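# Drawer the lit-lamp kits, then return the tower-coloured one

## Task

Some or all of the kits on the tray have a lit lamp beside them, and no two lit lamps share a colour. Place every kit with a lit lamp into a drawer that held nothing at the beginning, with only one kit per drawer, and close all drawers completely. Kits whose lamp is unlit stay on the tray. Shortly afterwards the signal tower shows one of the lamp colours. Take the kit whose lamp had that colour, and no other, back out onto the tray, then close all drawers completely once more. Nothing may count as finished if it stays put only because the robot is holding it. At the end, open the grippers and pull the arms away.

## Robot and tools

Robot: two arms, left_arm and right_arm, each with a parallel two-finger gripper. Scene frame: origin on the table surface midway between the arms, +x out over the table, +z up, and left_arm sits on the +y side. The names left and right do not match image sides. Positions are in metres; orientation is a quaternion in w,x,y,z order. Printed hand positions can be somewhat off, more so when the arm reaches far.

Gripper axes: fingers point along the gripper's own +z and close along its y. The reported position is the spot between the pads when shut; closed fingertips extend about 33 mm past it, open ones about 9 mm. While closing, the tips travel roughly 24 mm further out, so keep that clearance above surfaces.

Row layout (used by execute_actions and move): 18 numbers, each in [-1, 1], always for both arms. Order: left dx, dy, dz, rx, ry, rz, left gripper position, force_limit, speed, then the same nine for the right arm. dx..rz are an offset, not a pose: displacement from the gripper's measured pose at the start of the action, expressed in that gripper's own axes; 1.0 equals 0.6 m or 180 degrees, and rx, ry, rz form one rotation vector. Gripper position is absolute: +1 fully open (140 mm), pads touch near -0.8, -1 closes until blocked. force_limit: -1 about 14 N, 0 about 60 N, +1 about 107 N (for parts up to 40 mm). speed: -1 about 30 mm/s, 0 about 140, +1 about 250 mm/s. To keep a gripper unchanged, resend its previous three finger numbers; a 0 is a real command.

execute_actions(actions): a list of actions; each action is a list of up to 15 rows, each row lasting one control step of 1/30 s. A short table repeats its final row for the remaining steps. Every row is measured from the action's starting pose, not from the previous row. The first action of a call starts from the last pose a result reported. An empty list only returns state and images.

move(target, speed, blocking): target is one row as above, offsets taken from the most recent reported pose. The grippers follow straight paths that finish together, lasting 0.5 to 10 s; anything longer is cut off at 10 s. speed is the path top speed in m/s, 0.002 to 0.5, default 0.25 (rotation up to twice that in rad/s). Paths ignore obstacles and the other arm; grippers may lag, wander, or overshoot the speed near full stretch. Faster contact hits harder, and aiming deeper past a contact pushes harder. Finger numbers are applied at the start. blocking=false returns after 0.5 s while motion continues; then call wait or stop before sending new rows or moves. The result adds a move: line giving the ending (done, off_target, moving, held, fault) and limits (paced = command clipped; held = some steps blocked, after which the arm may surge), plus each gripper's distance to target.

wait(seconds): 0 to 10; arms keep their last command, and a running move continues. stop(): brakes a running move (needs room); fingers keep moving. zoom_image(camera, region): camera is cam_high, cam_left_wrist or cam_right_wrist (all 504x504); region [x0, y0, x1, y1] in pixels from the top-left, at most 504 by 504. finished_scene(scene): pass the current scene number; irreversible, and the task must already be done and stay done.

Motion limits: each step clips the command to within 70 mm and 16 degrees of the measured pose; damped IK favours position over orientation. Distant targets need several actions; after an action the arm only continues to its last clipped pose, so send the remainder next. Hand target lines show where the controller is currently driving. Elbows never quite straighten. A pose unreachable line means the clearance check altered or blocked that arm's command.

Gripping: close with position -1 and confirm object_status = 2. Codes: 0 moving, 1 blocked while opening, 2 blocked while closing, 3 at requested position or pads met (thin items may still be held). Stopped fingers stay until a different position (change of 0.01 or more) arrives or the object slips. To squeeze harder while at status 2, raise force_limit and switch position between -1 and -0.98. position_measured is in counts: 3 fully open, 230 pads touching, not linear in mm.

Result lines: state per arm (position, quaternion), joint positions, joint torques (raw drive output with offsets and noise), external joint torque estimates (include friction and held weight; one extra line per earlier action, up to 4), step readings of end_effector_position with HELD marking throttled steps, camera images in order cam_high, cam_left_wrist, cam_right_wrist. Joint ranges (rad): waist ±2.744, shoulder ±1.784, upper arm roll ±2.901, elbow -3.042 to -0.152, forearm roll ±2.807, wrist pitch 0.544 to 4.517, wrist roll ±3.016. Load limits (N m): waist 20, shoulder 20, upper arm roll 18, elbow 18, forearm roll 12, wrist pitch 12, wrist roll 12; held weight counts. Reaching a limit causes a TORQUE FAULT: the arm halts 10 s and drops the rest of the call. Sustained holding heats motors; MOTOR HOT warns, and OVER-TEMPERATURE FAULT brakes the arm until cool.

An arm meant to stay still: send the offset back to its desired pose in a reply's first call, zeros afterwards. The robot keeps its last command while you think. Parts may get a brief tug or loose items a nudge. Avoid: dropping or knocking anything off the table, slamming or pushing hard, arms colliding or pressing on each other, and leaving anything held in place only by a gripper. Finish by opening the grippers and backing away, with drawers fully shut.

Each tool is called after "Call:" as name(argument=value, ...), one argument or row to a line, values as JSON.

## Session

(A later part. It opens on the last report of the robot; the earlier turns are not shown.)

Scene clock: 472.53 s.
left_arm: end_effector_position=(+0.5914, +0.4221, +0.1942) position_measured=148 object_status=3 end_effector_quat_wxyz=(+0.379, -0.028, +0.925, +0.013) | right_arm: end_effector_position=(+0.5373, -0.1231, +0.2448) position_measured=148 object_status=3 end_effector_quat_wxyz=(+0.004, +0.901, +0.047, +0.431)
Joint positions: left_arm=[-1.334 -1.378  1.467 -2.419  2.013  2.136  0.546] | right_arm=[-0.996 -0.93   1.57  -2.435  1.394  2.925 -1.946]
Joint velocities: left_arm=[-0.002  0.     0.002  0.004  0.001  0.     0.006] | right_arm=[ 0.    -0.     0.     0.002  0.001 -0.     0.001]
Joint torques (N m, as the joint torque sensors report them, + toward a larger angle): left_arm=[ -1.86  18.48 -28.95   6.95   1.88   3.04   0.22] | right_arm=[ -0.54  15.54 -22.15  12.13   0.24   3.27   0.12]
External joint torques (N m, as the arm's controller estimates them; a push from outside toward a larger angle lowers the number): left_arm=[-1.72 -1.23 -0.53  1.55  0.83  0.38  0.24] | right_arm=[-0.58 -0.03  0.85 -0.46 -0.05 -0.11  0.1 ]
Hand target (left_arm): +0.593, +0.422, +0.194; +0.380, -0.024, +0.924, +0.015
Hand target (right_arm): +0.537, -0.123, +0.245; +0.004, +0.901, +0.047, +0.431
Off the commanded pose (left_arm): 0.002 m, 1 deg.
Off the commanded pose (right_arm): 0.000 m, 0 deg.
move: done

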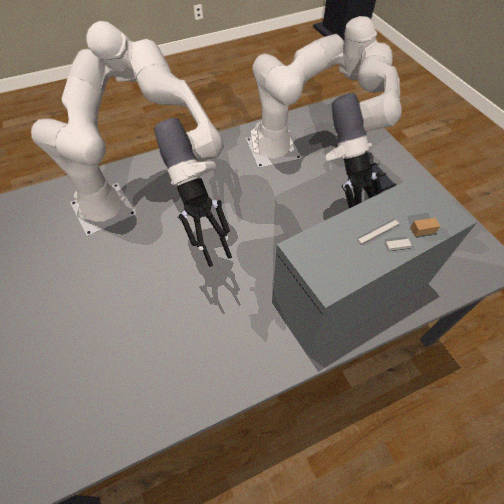

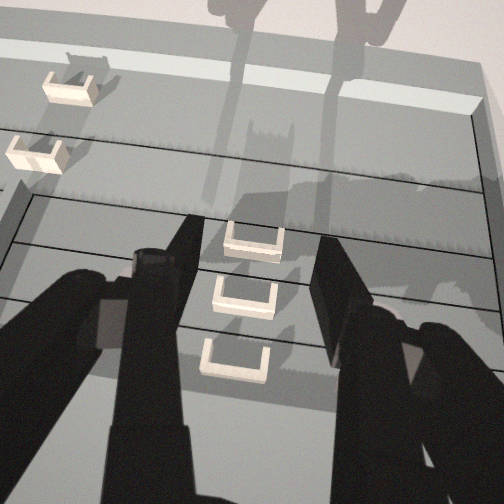

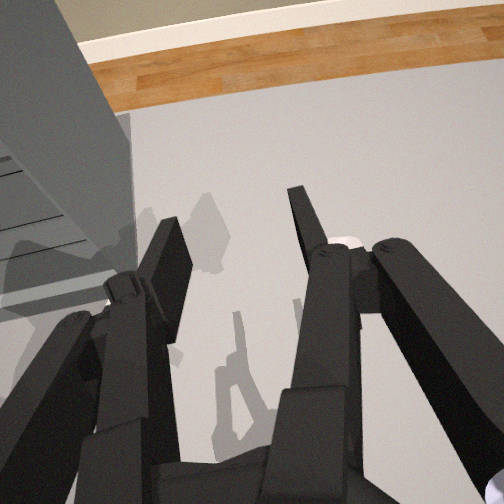

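Call:
move(
  target=[0.004,-0.008,-0.006,0,0,0,-0.15,0.2,0.2,0,0,0,0,0,0,-0.15,0.3,0],
  speed=0.03,
)

Call:
move(
  target=[0,0,0,0,0,0,-1,0.3,-0.2,0,0,0,0,0,0,-0.15,0.3,0],
)

Call:
move(
  target=[0.128,-0.006,-0.124,0,0,0,-1,0.3,-0.2,0,0,0,0,0,0,-0.15,0.3,0],
  speed=0.05,
)

Scene clock: 475.10 s.
left_arm: end_effector_position=(+0.5884, +0.4159, +0.1950) position_measured=148 object_status=3 end_effector_quat_wxyz=(+0.379, -0.025, +0.925, +0.012) | right_arm: end_effector_position=(+0.5373, -0.1231, +0.2448) position_measured=148 object_status=3 end_effector_quat_wxyz=(+0.004, +0.901, +0.047, +0.431)
Joint positions: left_arm=[-1.334 -1.378  1.462 -2.431  2.013  2.132  0.541] | right_arm=[-0.996 -0.93   1.57  -2.435  1.394  2.925 -1.946]
Joint velocities: left_arm=[-0.     0.001 -0.001 -0.002 -0.001 -0.004 -0.009] | right_arm=[ 0.001 -0.    -0.    -0.001 -0.001 -0.    -0.   ]
Joint torques (N m, as the joint torque sensors report them, + toward a larger angle): left_arm=[  2.3   18.35 -30.55   4.16   0.93   2.22  -0.09] | right_arm=[ -0.34  15.39 -22.05  12.28   0.2    3.27   0.11]
External joint torques (N m, as the arm's controller estimates them; a push from outside toward a larger angle lowers the number): left_arm=[ 2.25 -1.08 -2.3  -1.43 -0.12 -0.41 -0.07] | right_arm=[-0.42 -0.14  0.89 -0.29 -0.09 -0.11  0.09]
Hand target (left_arm): +0.587, +0.417, +0.195; +0.379, -0.028, +0.925, +0.013
Hand target (right_arm): +0.537, -0.123, +0.245; +0.004, +0.901, +0.047, +0.431
Off the commanded pose (left_arm): 0.002 m, 0 deg.
Off the commanded pose (right_arm): 0.000 m, 0 deg.
move: done

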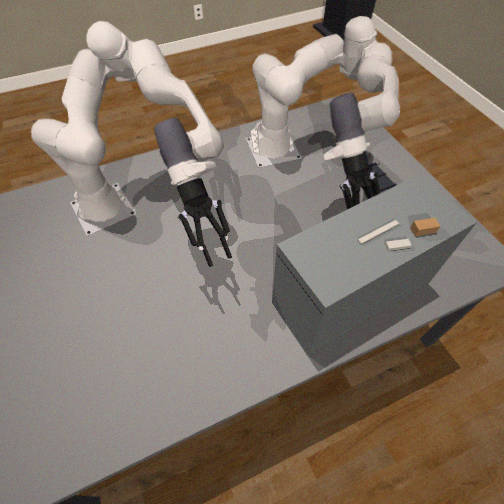

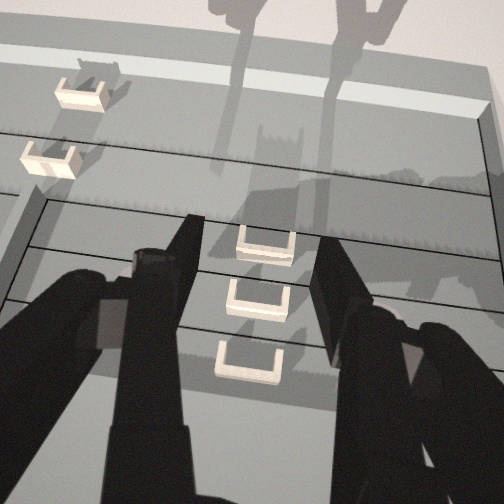

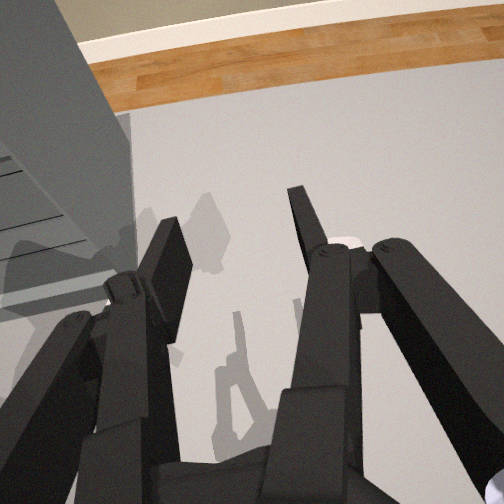

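Scene clock: 475.77 s.
left_arm: end_effector_position=(+0.5888, +0.4305, +0.1930) position_measured=233 object_status=3 end_effector_quat_wxyz=(+0.376, -0.036, +0.926, +0.020) | right_arm: end_effector_position=(+0.5373, -0.1231, +0.2448) position_measured=148 object_status=3 end_effector_quat_wxyz=(+0.004, +0.901, +0.047, +0.431)
Joint positions: left_arm=[-1.324 -1.383  1.462 -2.424  2.015  2.114  0.541] | right_arm=[-0.996 -0.93   1.57  -2.435  1.394  2.925 -1.946]
Joint velocities: left_arm=[-0.002 -0.014 -0.001 -0.     0.001 -0.007 -0.   ] | right_arm=[-0.001  0.    -0.001  0.     0.001 -0.     0.001]
Joint torques (N m, as the joint torque sensors report them, + toward a larger angle): left_arm=[ -5.6   16.11 -30.54   1.35   1.31   4.42   0.23] | right_arm=[ -0.4   15.61 -22.08  12.35   0.22   3.26   0.14]
External joint torques (N m, as the arm's controller estimates them; a push from outside toward a larger angle lowers the number): left_arm=[-5.54 -3.58 -2.22 -4.08  0.2   1.8   0.25] | right_arm=[-0.45  0.02  0.95 -0.27 -0.08 -0.13  0.12]
Hand target (left_arm): +0.588, +0.416, +0.195; +0.379, -0.025, +0.925, +0.012
Hand target (right_arm): +0.537, -0.123, +0.245; +0.004, +0.901, +0.047, +0.431
Off the commanded pose (left_arm): 0.015 m, 2 deg.
Off the commanded pose (right_arm): 0.000 m, 0 deg.
move: off_target (left_arm)

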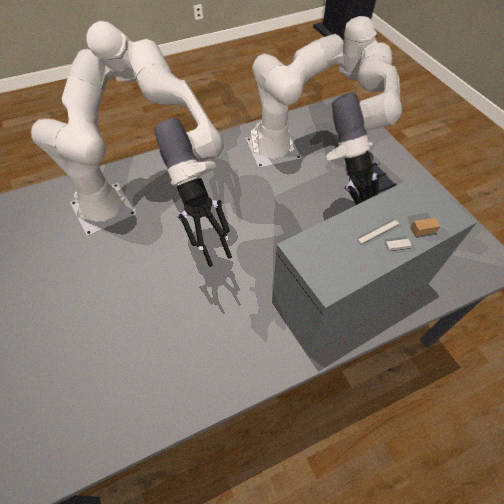

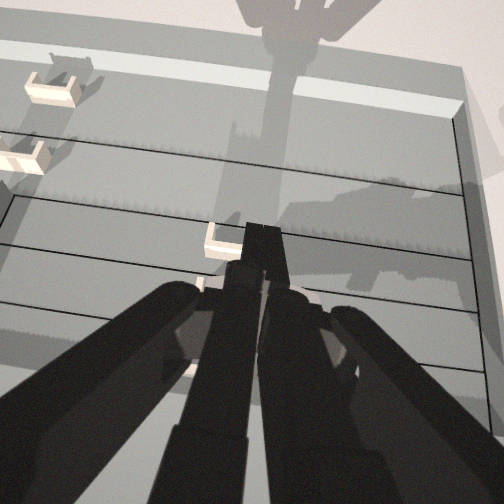

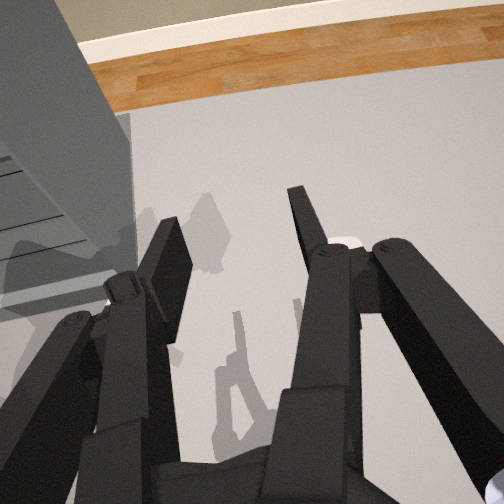

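Scene clock: 478.20 s.
left_arm: end_effector_position=(+0.4823, +0.4197, +0.1906) position_measured=233 object_status=3 end_effector_quat_wxyz=(+0.374, -0.032, +0.927, +0.022) | right_arm: end_effector_position=(+0.5373, -0.1231, +0.2448) position_measured=148 object_status=3 end_effector_quat_wxyz=(+0.004, +0.901, +0.047, +0.431)
Joint positions: left_arm=[-1.016 -1.399  1.373 -2.752  1.982  2.109  0.52 ] | right_arm=[-0.996 -0.93   1.57  -2.435  1.394  2.925 -1.946]
Joint velocities: left_arm=[ 0.005  0.    -0.001 -0.004 -0.004  0.001  0.001] | right_arm=[ 0.001 -0.    -0.    -0.001 -0.001 -0.     0.001]
Joint torques (N m, as the joint torque sensors report them, + toward a larger angle): left_arm=[  3.24   9.97 -25.72   6.18   0.29   2.59  -0.01] | right_arm=[ -0.24  15.46 -21.94  12.33   0.24   3.3    0.13]
External joint torques (N m, as the arm's controller estimates them; a push from outside toward a larger angle lowers the number): left_arm=[ 3.18 -3.5  -3.07 -0.5  -0.83  0.02  0.  ] | right_arm=[-0.27 -0.12  1.05 -0.18 -0.06 -0.08  0.11]
Hand target (left_arm): +0.482, +0.421, +0.192; +0.374, -0.035, +0.926, +0.021
Hand target (right_arm): +0.537, -0.123, +0.245; +0.004, +0.901, +0.047, +0.431
Off the commanded pose (left_arm): 0.003 m, 1 deg.
Off the commanded pose (right_arm): 0.000 m, 0 deg.
move: done

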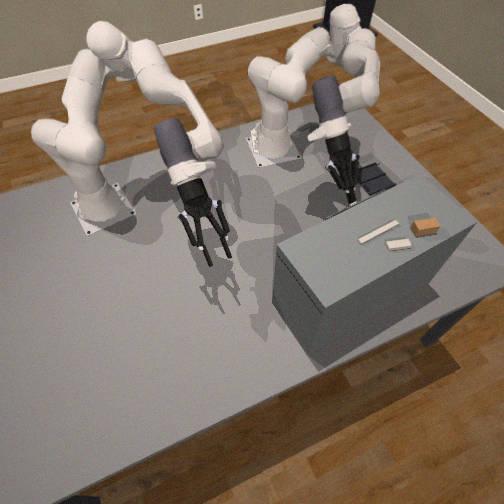

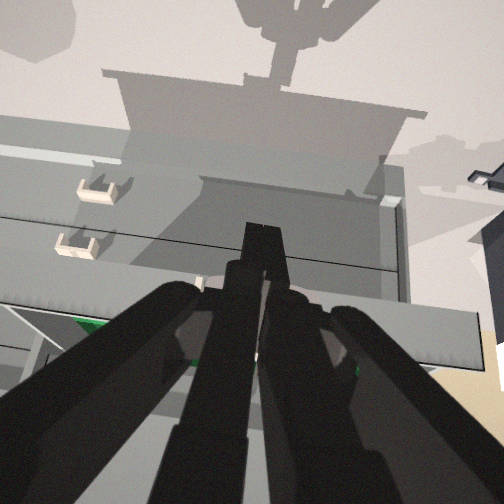

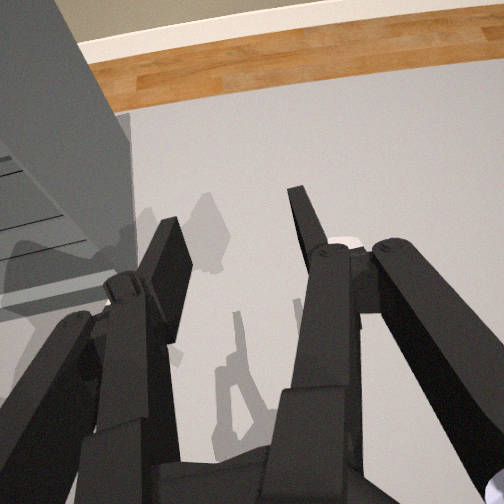

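Call:
move(
  target=[0,0,0,0,0,0,-0.62,0.2,-0.2,0,0,0,0,0,0,-0.15,0.3,0],
)

Call:
move(
  target=[-0.01,0,-0.12,0,0,0,-0.62,0.2,-0.2,0,0,0,0,0,0,-0.15,0.3,0],
  speed=0.05,
)

Call:
move(
  target=[-0.12,0,-0.02,0,0.25,0,0.25,0.2,0.2,0,0,0,0,0,0,-0.15,0.3,0],
  speed=0.25,
)

Scene clock: 481.13 s.
left_arm: end_effector_position=(+0.4821, +0.4196, +0.1906) position_measured=208 object_status=3 end_effector_quat_wxyz=(+0.374, -0.032, +0.927, +0.022) | right_arm: end_effector_position=(+0.5373, -0.1231, +0.2448) position_measured=148 object_status=3 end_effector_quat_wxyz=(+0.004, +0.901, +0.047, +0.431)
Joint positions: left_arm=[-1.015 -1.399  1.373 -2.752  1.982  2.109  0.52 ] | right_arm=[-0.996 -0.93   1.57  -2.435  1.394  2.925 -1.946]
Joint velocities: left_arm=[ 0.     0.001 -0.    -0.001  0.     0.     0.   ] | right_arm=[ 0.    -0.002 -0.    -0.    -0.     0.     0.001]
Joint torques (N m, as the joint torque sensors report them, + toward a larger angle): left_arm=[ -0.3   11.95 -24.38   6.77   1.09   2.62   0.03] | right_arm=[ -0.48  15.41 -22.08  12.25   0.21   3.28   0.11]
External joint torques (N m, as the arm's controller estimates them; a push from outside toward a larger angle lowers the number): left_arm=[-0.28 -1.53 -1.7   0.23 -0.02  0.03  0.05] | right_arm=[-0.49 -0.13  0.9  -0.29 -0.09 -0.11  0.09]
Hand target (left_arm): +0.482, +0.420, +0.191; +0.374, -0.032, +0.927, +0.022
Hand target (right_arm): +0.537, -0.123, +0.245; +0.004, +0.901, +0.047, +0.431
Off the commanded pose (left_arm): 0.000 m, 0 deg.
Off the commanded pose (right_arm): 0.000 m, 0 deg.
move: done

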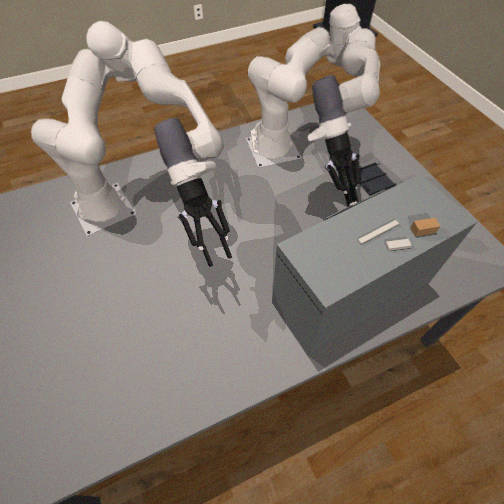

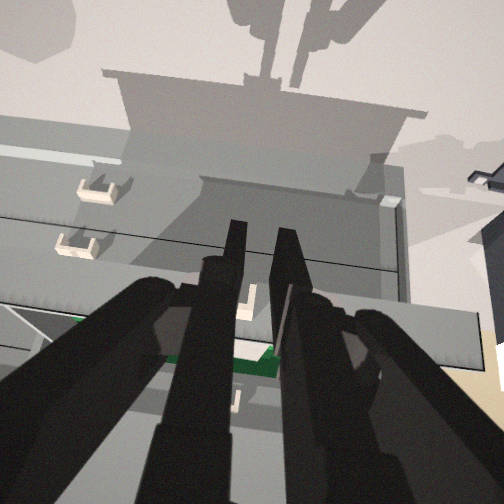

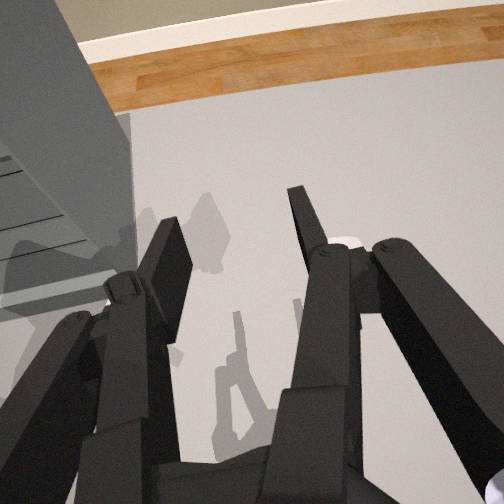

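Scene clock: 482.90 s.
left_arm: end_effector_position=(+0.4381, +0.4168, +0.2484) position_measured=208 object_status=3 end_effector_quat_wxyz=(+0.375, -0.037, +0.926, +0.019) | right_arm: end_effector_position=(+0.5373, -0.1231, +0.2448) position_measured=148 object_status=3 end_effector_quat_wxyz=(+0.004, +0.901, +0.047, +0.431)
Joint positions: left_arm=[-0.857 -1.426  1.135 -2.847  1.734  2.082  0.595] | right_arm=[-0.996 -0.93   1.57  -2.435  1.394  2.925 -1.946]
Joint velocities: left_arm=[ 0.004 -0.001 -0.004 -0.002 -0.018  0.     0.024] | right_arm=[ 0.001 -0.    -0.     0.    -0.     0.001  0.   ]
Joint torques (N m, as the joint torque sensors report them, + toward a larger angle): left_arm=[  2.26  10.22 -21.14   9.98  -0.09   2.38   0.29] | right_arm=[ -0.5   15.47 -22.11  12.03   0.22   3.27   0.1 ]
External joint torques (N m, as the arm's controller estimates them; a push from outside toward a larger angle lowers the number): left_arm=[ 2.35 -1.45 -1.71 -0.89 -1.25 -0.33  0.31] | right_arm=[-0.57 -0.09  0.88 -0.58 -0.07 -0.11  0.08]
Hand target (left_arm): +0.436, +0.417, +0.247; +0.373, -0.033, +0.927, +0.021
Hand target (right_arm): +0.537, -0.123, +0.245; +0.004, +0.901, +0.047, +0.431
Off the commanded pose (left_arm): 0.003 m, 1 deg.
Off the commanded pose (right_arm): 0.000 m, 0 deg.
move: done

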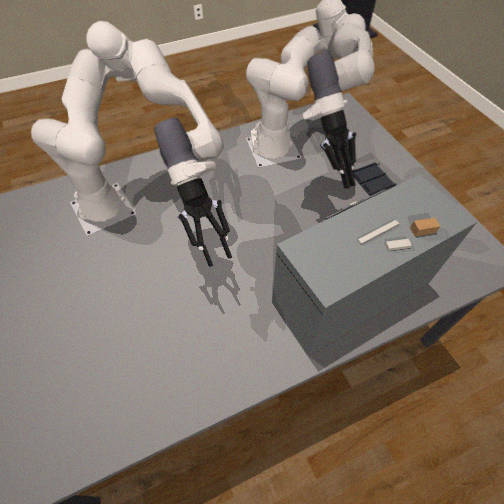

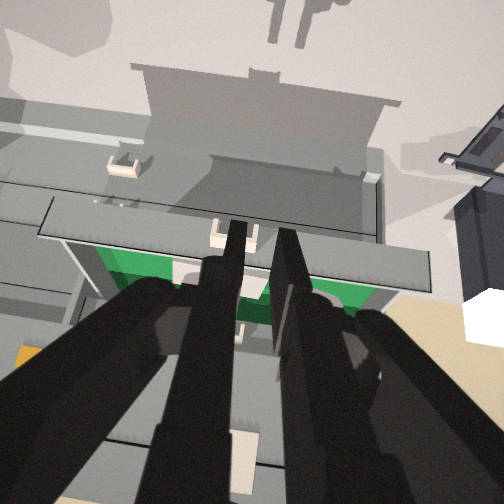

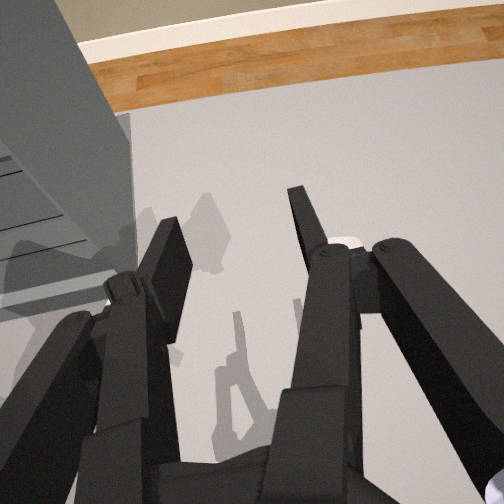

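Scene clock: 485.23 s.
left_arm: end_effector_position=(+0.4818, +0.4143, +0.3098) position_measured=98 object_status=3 end_effector_quat_wxyz=(-0.003, -0.042, +0.999, +0.006) | right_arm: end_effector_position=(+0.5373, -0.1231, +0.2448) position_measured=148 object_status=3 end_effector_quat_wxyz=(+0.004, +0.901, +0.047, +0.431)
Joint positions: left_arm=[-1.57  -0.962  1.233 -1.842  0.899  1.451  0.937] | right_arm=[-0.996 -0.93   1.57  -2.435  1.394  2.925 -1.946]
Joint velocities: left_arm=[-0.001 -0.001  0.     0.001  0.001 -0.016  0.02 ] | right_arm=[-0.001 -0.     0.    -0.001  0.001  0.    -0.001]
Joint torques (N m, as the joint torque sensors report them, + toward a larger angle): left_arm=[ -1.51  19.24 -25.66  15.16  -0.15   2.1    0.32] | right_arm=[ -0.54  15.28 -22.04  12.36   0.21   3.27   0.12]
External joint torques (N m, as the arm's controller estimates them; a push from outside toward a larger angle lowers the number): left_arm=[-1.49 -3.23 -0.62  1.19 -0.96 -0.32  0.32] | right_arm=[-0.54 -0.3   0.96 -0.2  -0.08 -0.11  0.09]
Hand target (left_arm): +0.480, +0.414, +0.309; -0.006, -0.037, +0.999, +0.004
Hand target (right_arm): +0.537, -0.123, +0.245; +0.004, +0.901, +0.047, +0.431
Off the commanded pose (left_arm): 0.006 m, 1 deg.
Off the commanded pose (right_arm): 0.000 m, 0 deg.
move: off_target (left_arm)

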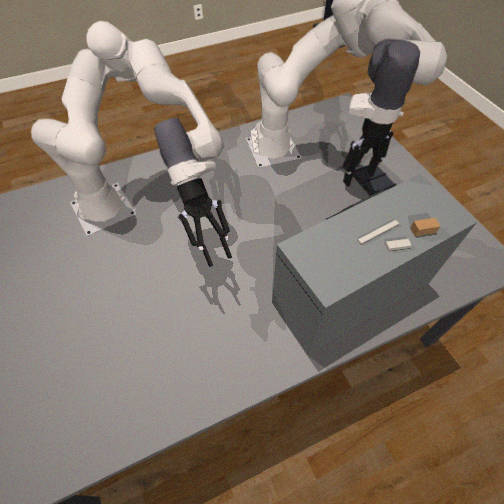

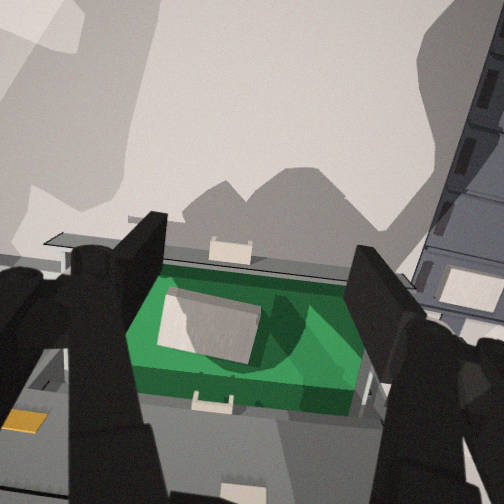

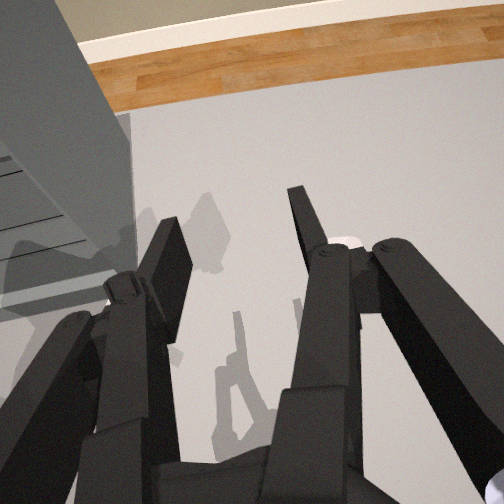

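Call:
move(
  target=[-0.136,-0.037,0.075,0,0,0.02,0.25,0.2,0.2,0,0,0,0,0,0,-0.15,0.3,0],
  speed=0.12,
)

Scene clock: 488.27 s.
left_arm: end_effector_position=(+0.5620, +0.3968, +0.2653) position_measured=98 object_status=3 end_effector_quat_wxyz=(-0.004, -0.016, +1.000, +0.004) | right_arm: end_effector_position=(+0.5373, -0.1231, +0.2448) position_measured=148 object_status=3 end_effector_quat_wxyz=(+0.004, +0.901, +0.047, +0.431)
Joint positions: left_arm=[-1.857 -0.989  1.458 -1.624  0.985  1.496  1.012] | right_arm=[-0.996 -0.93   1.57  -2.435  1.394  2.925 -1.946]
Joint velocities: left_arm=[-0.003 -0.001  0.001  0.003  0.006 -0.     0.022] | right_arm=[ 0.    -0.     0.002  0.001 -0.     0.    -0.   ]
Joint torques (N m, as the joint torque sensors report them, + toward a larger angle): left_arm=[ -1.    27.59 -26.73  14.22   1.78   2.72   0.35] | right_arm=[ -0.55  15.5  -21.92  12.14   0.22   3.29   0.14]
External joint torques (N m, as the arm's controller estimates them; a push from outside toward a larger angle lowers the number): left_arm=[-0.86 -3.9  -0.47  1.75  0.99  0.32  0.35] | right_arm=[-0.69 -0.01  1.01 -0.53 -0.06 -0.1   0.12]
Hand target (left_arm): +0.564, +0.397, +0.265; -0.002, -0.011, +1.000, +0.004
Hand target (right_arm): +0.537, -0.123, +0.245; +0.004, +0.901, +0.047, +0.431
Off the commanded pose (left_arm): 0.004 m, 1 deg.
Off the commanded pose (right_arm): 0.000 m, 0 deg.
move: off_target (left_arm)

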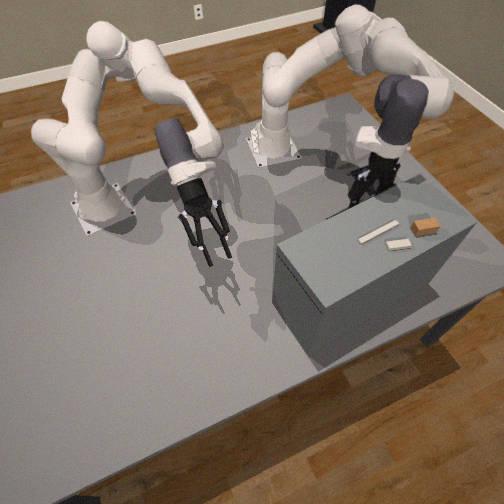

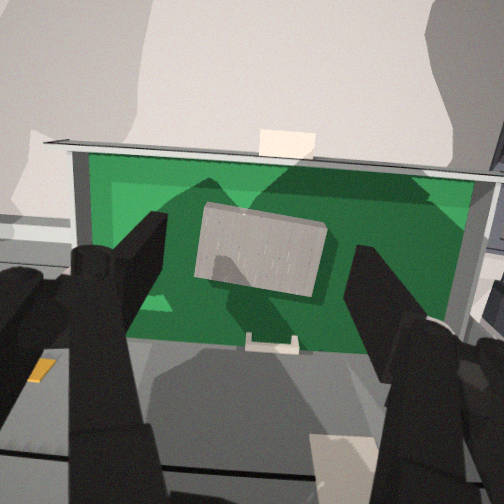

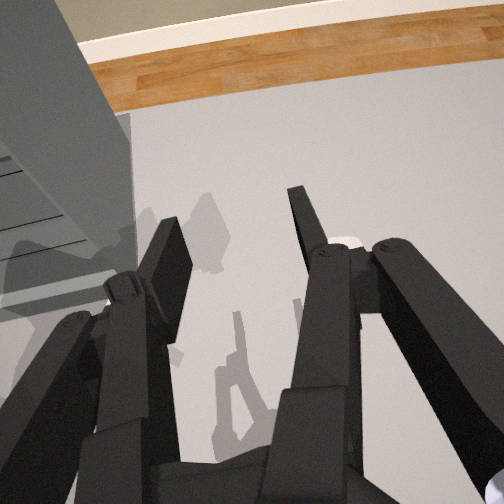

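Call:
move(
  target=[0.01,0.01,0.073,0,0,0,0.25,0.2,0.2,0,0,0,0,0,0,-0.15,0.3,0],
  speed=0.04,
)

Scene clock: 491.23 s.
left_arm: end_effector_position=(+0.5545, +0.4013, +0.2226) position_measured=98 object_status=3 end_effector_quat_wxyz=(-0.006, -0.012, +1.000, +0.004) | right_arm: end_effector_position=(+0.5373, -0.1231, +0.2448) position_measured=148 object_status=3 end_effector_quat_wxyz=(+0.004, +0.901, +0.047, +0.431)
Joint positions: left_arm=[-1.811 -1.021  1.49  -1.725  1.016  1.57   0.999] | right_arm=[-0.996 -0.93   1.57  -2.435  1.394  2.925 -1.946]
Joint velocities: left_arm=[ 0.001  0.    -0.    -0.003 -0.001  0.018 -0.007] | right_arm=[ 0.     0.    -0.     0.001 -0.001  0.    -0.001]
Joint torques (N m, as the joint torque sensors report them, + toward a larger angle): left_arm=[  2.23  27.75 -27.92  10.04   1.76   2.73  -0.03] | right_arm=[ -0.45  15.43 -22.05  12.3    0.22   3.28   0.11]
External joint torques (N m, as the arm's controller estimates them; a push from outside toward a larger angle lowers the number): left_arm=[ 2.25 -2.99 -0.66 -2.47  0.97  0.33 -0.03] | right_arm=[-0.48 -0.14  0.92 -0.29 -0.07 -0.1   0.09]
Hand target (left_arm): +0.556, +0.403, +0.221; -0.004, -0.016, +1.000, +0.005
Hand target (right_arm): +0.537, -0.123, +0.245; +0.004, +0.901, +0.047, +0.431
Off the commanded pose (left_arm): 0.002 m, 1 deg.
Off the commanded pose (right_arm): 0.000 m, 0 deg.
move: done

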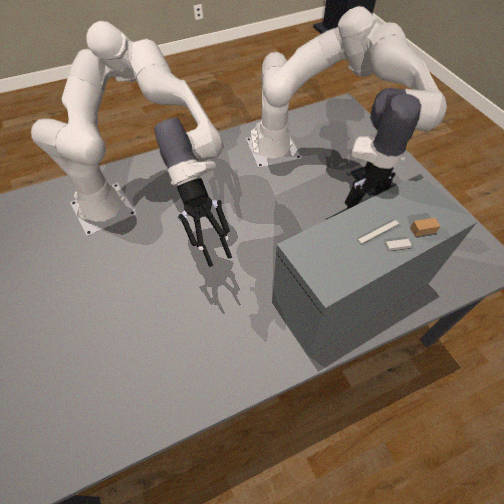

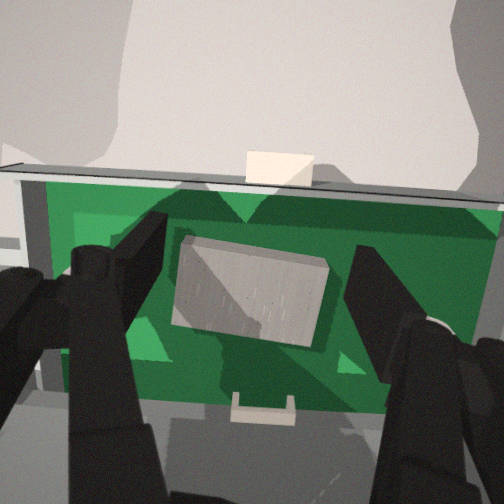

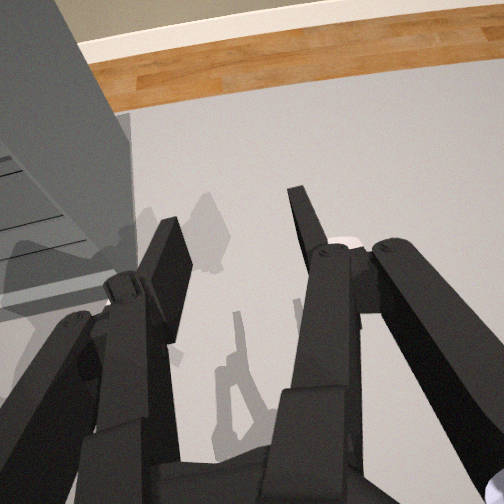

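Call:
move(
  target=[-0.01,-0.005,0.007,0,0,0,0.25,0.2,0.2,0,0,0,0,0,0,-0.15,0.3,0],
  speed=0.02,
)

Call:
move(
  target=[0,0,0,0,0,0,-1,0.2,0.2,0,0,0,0,0,0,-0.15,0.3,0],
)

Call:
move(
  target=[0.025,0,-0.12,0,0,0,-1,0.2,0.2,0,0,0,0,0,0,-0.15,0.3,0],
  speed=0.08,
)

Scene clock: 494.07 s.
left_arm: end_effector_position=(+0.5584, +0.3979, +0.2188) position_measured=98 object_status=3 end_effector_quat_wxyz=(-0.008, -0.013, +1.000, +0.004) | right_arm: end_effector_position=(+0.5373, -0.1231, +0.2448) position_measured=148 object_status=3 end_effector_quat_wxyz=(+0.004, +0.901, +0.047, +0.431)
Joint positions: left_arm=[-1.831 -1.021  1.507 -1.711  1.016  1.573  0.997] | right_arm=[-0.996 -0.93   1.57  -2.435  1.394  2.925 -1.946]
Joint velocities: left_arm=[-0.001  0.     0.004  0.004 -0.001  0.001 -0.   ] | right_arm=[ 0.001 -0.    -0.001 -0.001  0.    -0.    -0.001]
Joint torques (N m, as the joint torque sensors report them, + toward a larger angle): left_arm=[ -1.66  29.1  -27.76  13.61   1.35   2.75   0.33] | right_arm=[ -0.54  15.26 -21.95  12.1    0.22   3.3    0.12]
External joint torques (N m, as the arm's controller estimates them; a push from outside toward a larger angle lowers the number): left_arm=[-1.72 -2.15 -0.59  1.11  0.56  0.35  0.33] | right_arm=[-0.46 -0.33  1.11 -0.39 -0.09 -0.08  0.09]
Hand target (left_arm): +0.560, +0.398, +0.218; -0.006, -0.012, +1.000, +0.004
Hand target (right_arm): +0.537, -0.123, +0.245; +0.004, +0.901, +0.047, +0.431
Off the commanded pose (left_arm): 0.002 m, 0 deg.
Off the commanded pose (right_arm): 0.000 m, 0 deg.
move: done

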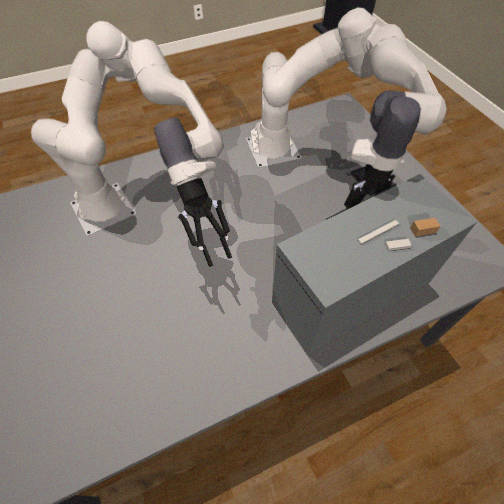

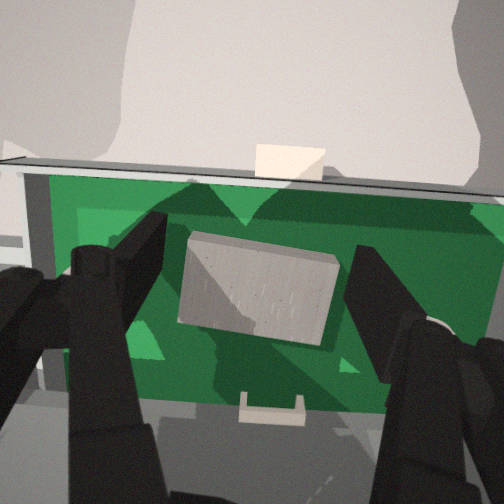

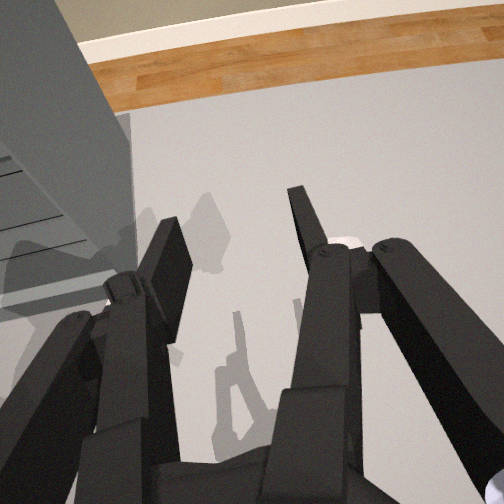

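Scene clock: 494.57 s.
left_arm: end_effector_position=(+0.5585, +0.3977, +0.2191) position_measured=133 object_status=2 end_effector_quat_wxyz=(-0.007, -0.013, +1.000, +0.004) | right_arm: end_effector_position=(+0.5373, -0.1231, +0.2448) position_measured=148 object_status=3 end_effector_quat_wxyz=(+0.004, +0.901, +0.047, +0.431)
Joint positions: left_arm=[-1.831 -1.021  1.506 -1.711  1.016  1.573  0.997] | right_arm=[-0.996 -0.93   1.57  -2.435  1.394  2.925 -1.946]
Joint velocities: left_arm=[ 0.    -0.    -0.001  0.001  0.001 -0.     0.002] | right_arm=[0.    0.    0.001 0.001 0.001 0.001 0.001]
Joint torques (N m, as the joint torque sensors report them, + toward a larger angle): left_arm=[  0.42  28.94 -27.96  12.5    0.75   2.32   0.09] | right_arm=[ -0.45  15.5  -22.05  12.29   0.19   3.28   0.16]
External joint torques (N m, as the arm's controller estimates them; a push from outside toward a larger angle lowers the number): left_arm=[ 0.36 -2.3  -0.77 -0.04 -0.06 -0.08  0.09] | right_arm=[-0.55 -0.06  0.93 -0.37 -0.1  -0.1   0.13]
Hand target (left_arm): +0.558, +0.398, +0.219; -0.008, -0.013, +1.000, +0.004
Hand target (right_arm): +0.537, -0.123, +0.245; +0.004, +0.901, +0.047, +0.431
Off the commanded pose (left_arm): 0.000 m, 0 deg.
Off the commanded pose (right_arm): 0.000 m, 0 deg.
move: done

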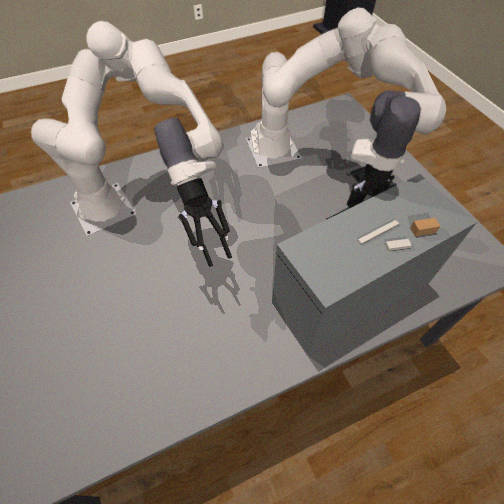

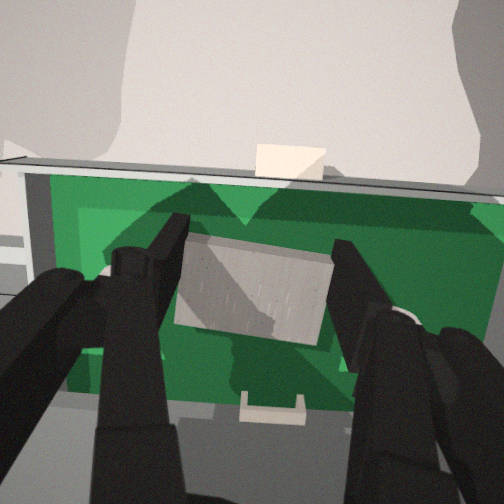

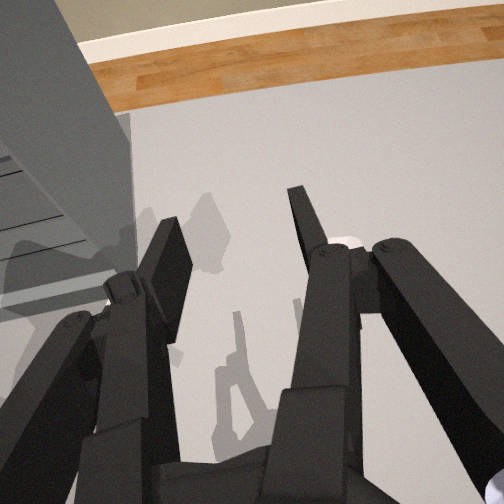

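Scene clock: 495.97 s.
left_arm: end_effector_position=(+0.5455, +0.3969, +0.2899) position_measured=134 object_status=2 end_effector_quat_wxyz=(-0.006, -0.014, +1.000, +0.005) | right_arm: end_effector_position=(+0.5373, -0.1231, +0.2448) position_measured=148 object_status=3 end_effector_quat_wxyz=(+0.004, +0.901, +0.047, +0.431)
Joint positions: left_arm=[-1.817 -0.96   1.408 -1.636  0.949  1.459  1.015] | right_arm=[-0.996 -0.93   1.57  -2.435  1.394  2.925 -1.946]
Joint velocities: left_arm=[ 0.001 -0.    -0.003  0.001 -0.001 -0.012  0.004] | right_arm=[-0.001  0.001  0.001 -0.001 -0.001  0.    -0.   ]
Joint torques (N m, as the joint torque sensors report them, + toward a larger angle): left_arm=[  1.75  27.16 -29.22  13.92  -0.3    1.86   0.42] | right_arm=[ -0.44  15.33 -21.93  12.     0.23   3.28   0.14]
External joint torques (N m, as the arm's controller estimates them; a push from outside toward a larger angle lowers the number): left_arm=[ 1.72 -2.48 -3.57  0.85 -1.1  -0.54  0.42] | right_arm=[-0.36 -0.26  1.12 -0.54 -0.07 -0.1   0.11]
Hand target (left_arm): +0.544, +0.398, +0.291; -0.008, -0.013, +1.000, +0.003
Hand target (right_arm): +0.537, -0.123, +0.245; +0.004, +0.901, +0.047, +0.431
Off the commanded pose (left_arm): 0.002 m, 0 deg.
Off the commanded pose (right_arm): 0.000 m, 0 deg.
move: done

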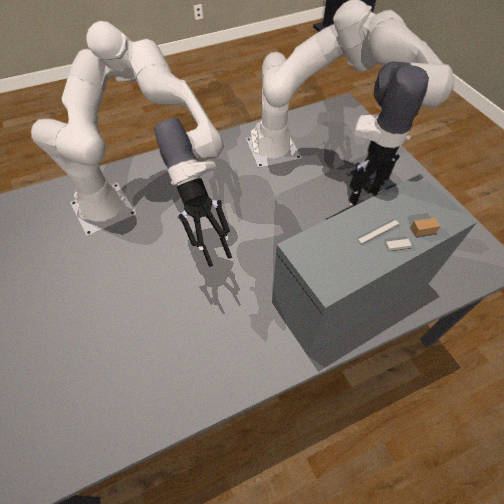

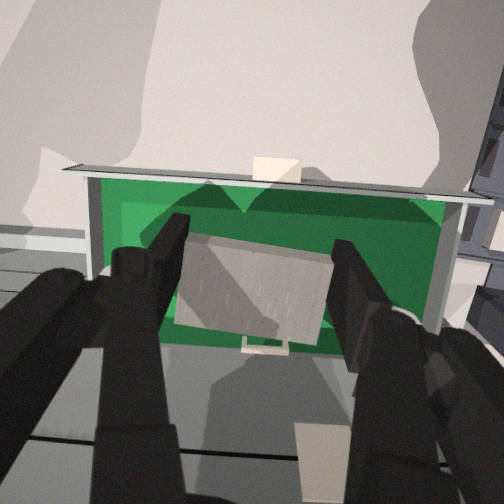

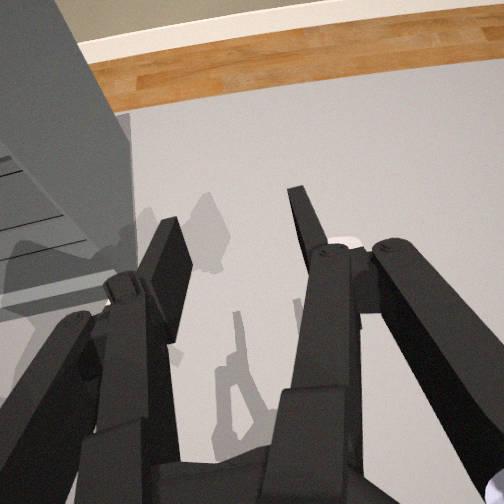

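Call:
move(
  target=[0.142,0.488,0,0,0,-0.007,-1,0.2,0.2,0,0,0,0,0,0,-0.15,0.3,0],
  speed=0.2,
)

Call:
move(
  target=[0,0,0.34,0,0,0,-1,0.2,0.2,0,0,0,0,0,0,-0.15,0.3,0],
  speed=0.15,
)

Scene clock: 500.63 s.
left_arm: end_effector_position=(+0.4523, +0.6898, +0.2886) position_measured=134 object_status=2 end_effector_quat_wxyz=(-0.012, -0.034, +0.999, +0.006) | right_arm: end_effector_position=(+0.5373, -0.1231, +0.2448) position_measured=148 object_status=3 end_effector_quat_wxyz=(+0.004, +0.901, +0.047, +0.431)
Joint positions: left_arm=[-1.344 -1.095  1.322 -1.622  1.082  1.35   1.437] | right_arm=[-0.996 -0.93   1.57  -2.435  1.394  2.925 -1.946]
Joint velocities: left_arm=[-0.    -0.001 -0.    -0.     0.001  0.     0.03 ] | right_arm=[ 0.    -0.001  0.001 -0.    -0.    -0.     0.001]
Joint torques (N m, as the joint torque sensors report them, + toward a larger angle): left_arm=[ -1.65  29.21 -28.8   10.63   1.41   1.98   0.29] | right_arm=[ -0.42  15.38 -21.97  12.34   0.2    3.29   0.13]
External joint torques (N m, as the arm's controller estimates them; a push from outside toward a larger angle lowers the number): left_arm=[-1.63 -2.81 -1.54  0.87  0.59 -0.39  0.29] | right_arm=[-0.5  -0.18  0.98 -0.31 -0.08 -0.09  0.1 ]
Hand target (left_arm): +0.453, +0.691, +0.289; -0.012, -0.027, +1.000, +0.007
Hand target (right_arm): +0.537, -0.123, +0.245; +0.004, +0.901, +0.047, +0.431
Off the commanded pose (left_arm): 0.006 m, 1 deg.
Off the commanded pose (right_arm): 0.000 m, 0 deg.
move: off_target (left_arm)

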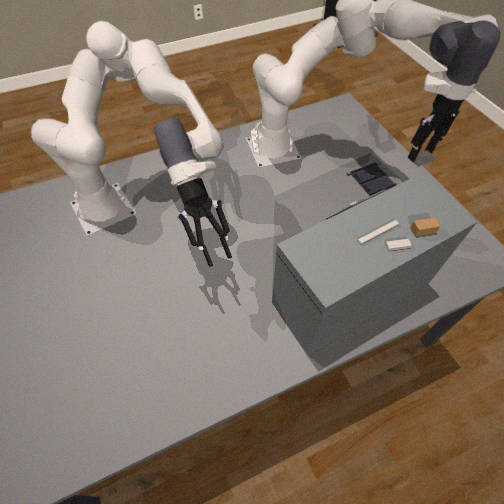

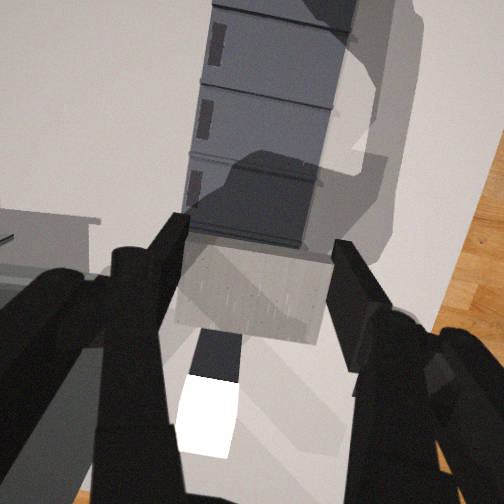

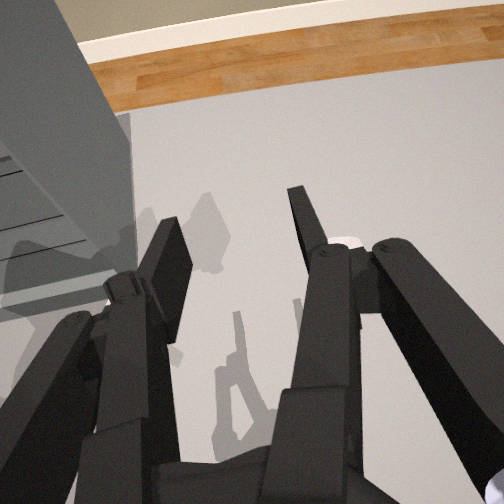

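Scene clock: 502.53 s.
left_arm: end_effector_position=(+0.4470, +0.6915, +0.0840) position_measured=134 object_status=2 end_effector_quat_wxyz=(-0.015, -0.030, +0.999, +0.007) | right_arm: end_effector_position=(+0.5373, -0.1231, +0.2448) position_measured=148 object_status=3 end_effector_quat_wxyz=(+0.004, +0.901, +0.047, +0.431)
Joint positions: left_arm=[-1.277 -1.304  1.569 -1.896  1.325  1.622  1.355] | right_arm=[-0.996 -0.93   1.57  -2.435  1.394  2.925 -1.946]
Joint velocities: left_arm=[ 0.     0.001 -0.     0.     0.002  0.012 -0.01 ] | right_arm=[ 0.002  0.001  0.    -0.    -0.    -0.001 -0.001]
Joint torques (N m, as the joint torque sensors report them, + toward a larger angle): left_arm=[  1.2   28.94 -31.68   5.24   1.78   2.82  -0.1 ] | right_arm=[ -0.42  15.49 -22.22  12.43   0.22   3.26   0.1 ]
External joint torques (N m, as the arm's controller estimates them; a push from outside toward a larger angle lowers the number): left_arm=[ 1.28 -3.23 -0.73 -1.15  0.96  0.48 -0.11] | right_arm=[-0.47 -0.07  0.79 -0.14 -0.07 -0.12  0.08]
Hand target (left_arm): +0.448, +0.692, +0.084; -0.012, -0.033, +0.999, +0.008
Hand target (right_arm): +0.537, -0.123, +0.245; +0.004, +0.901, +0.047, +0.431
Off the commanded pose (left_arm): 0.001 m, 1 deg.
Off the commanded pose (right_arm): 0.000 m, 0 deg.
move: done

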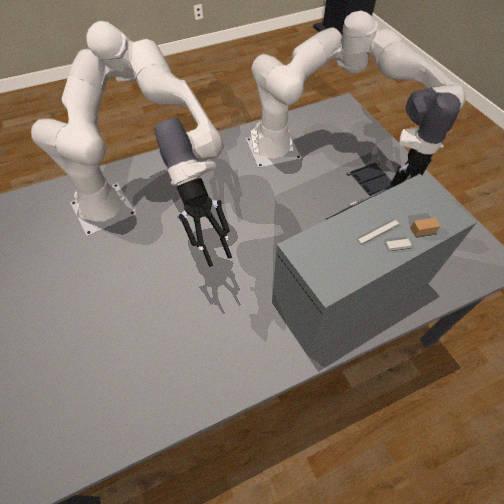

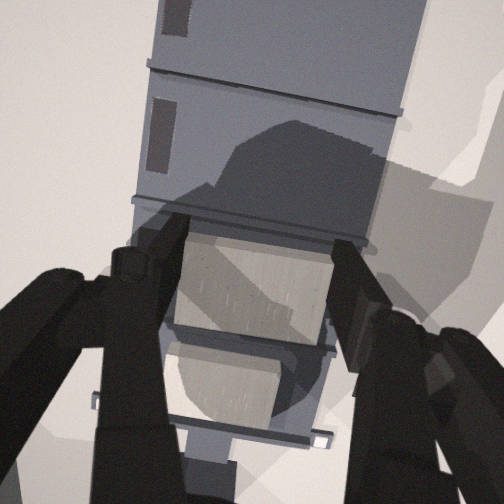

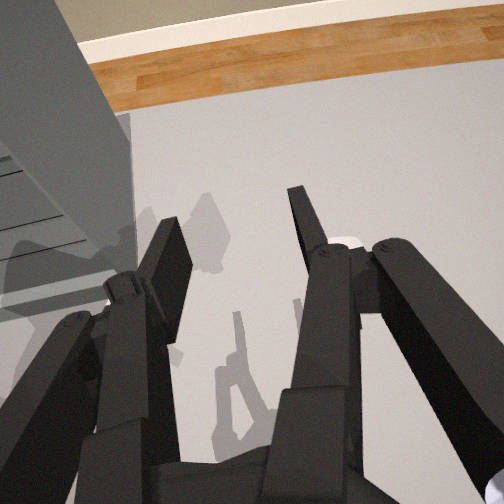

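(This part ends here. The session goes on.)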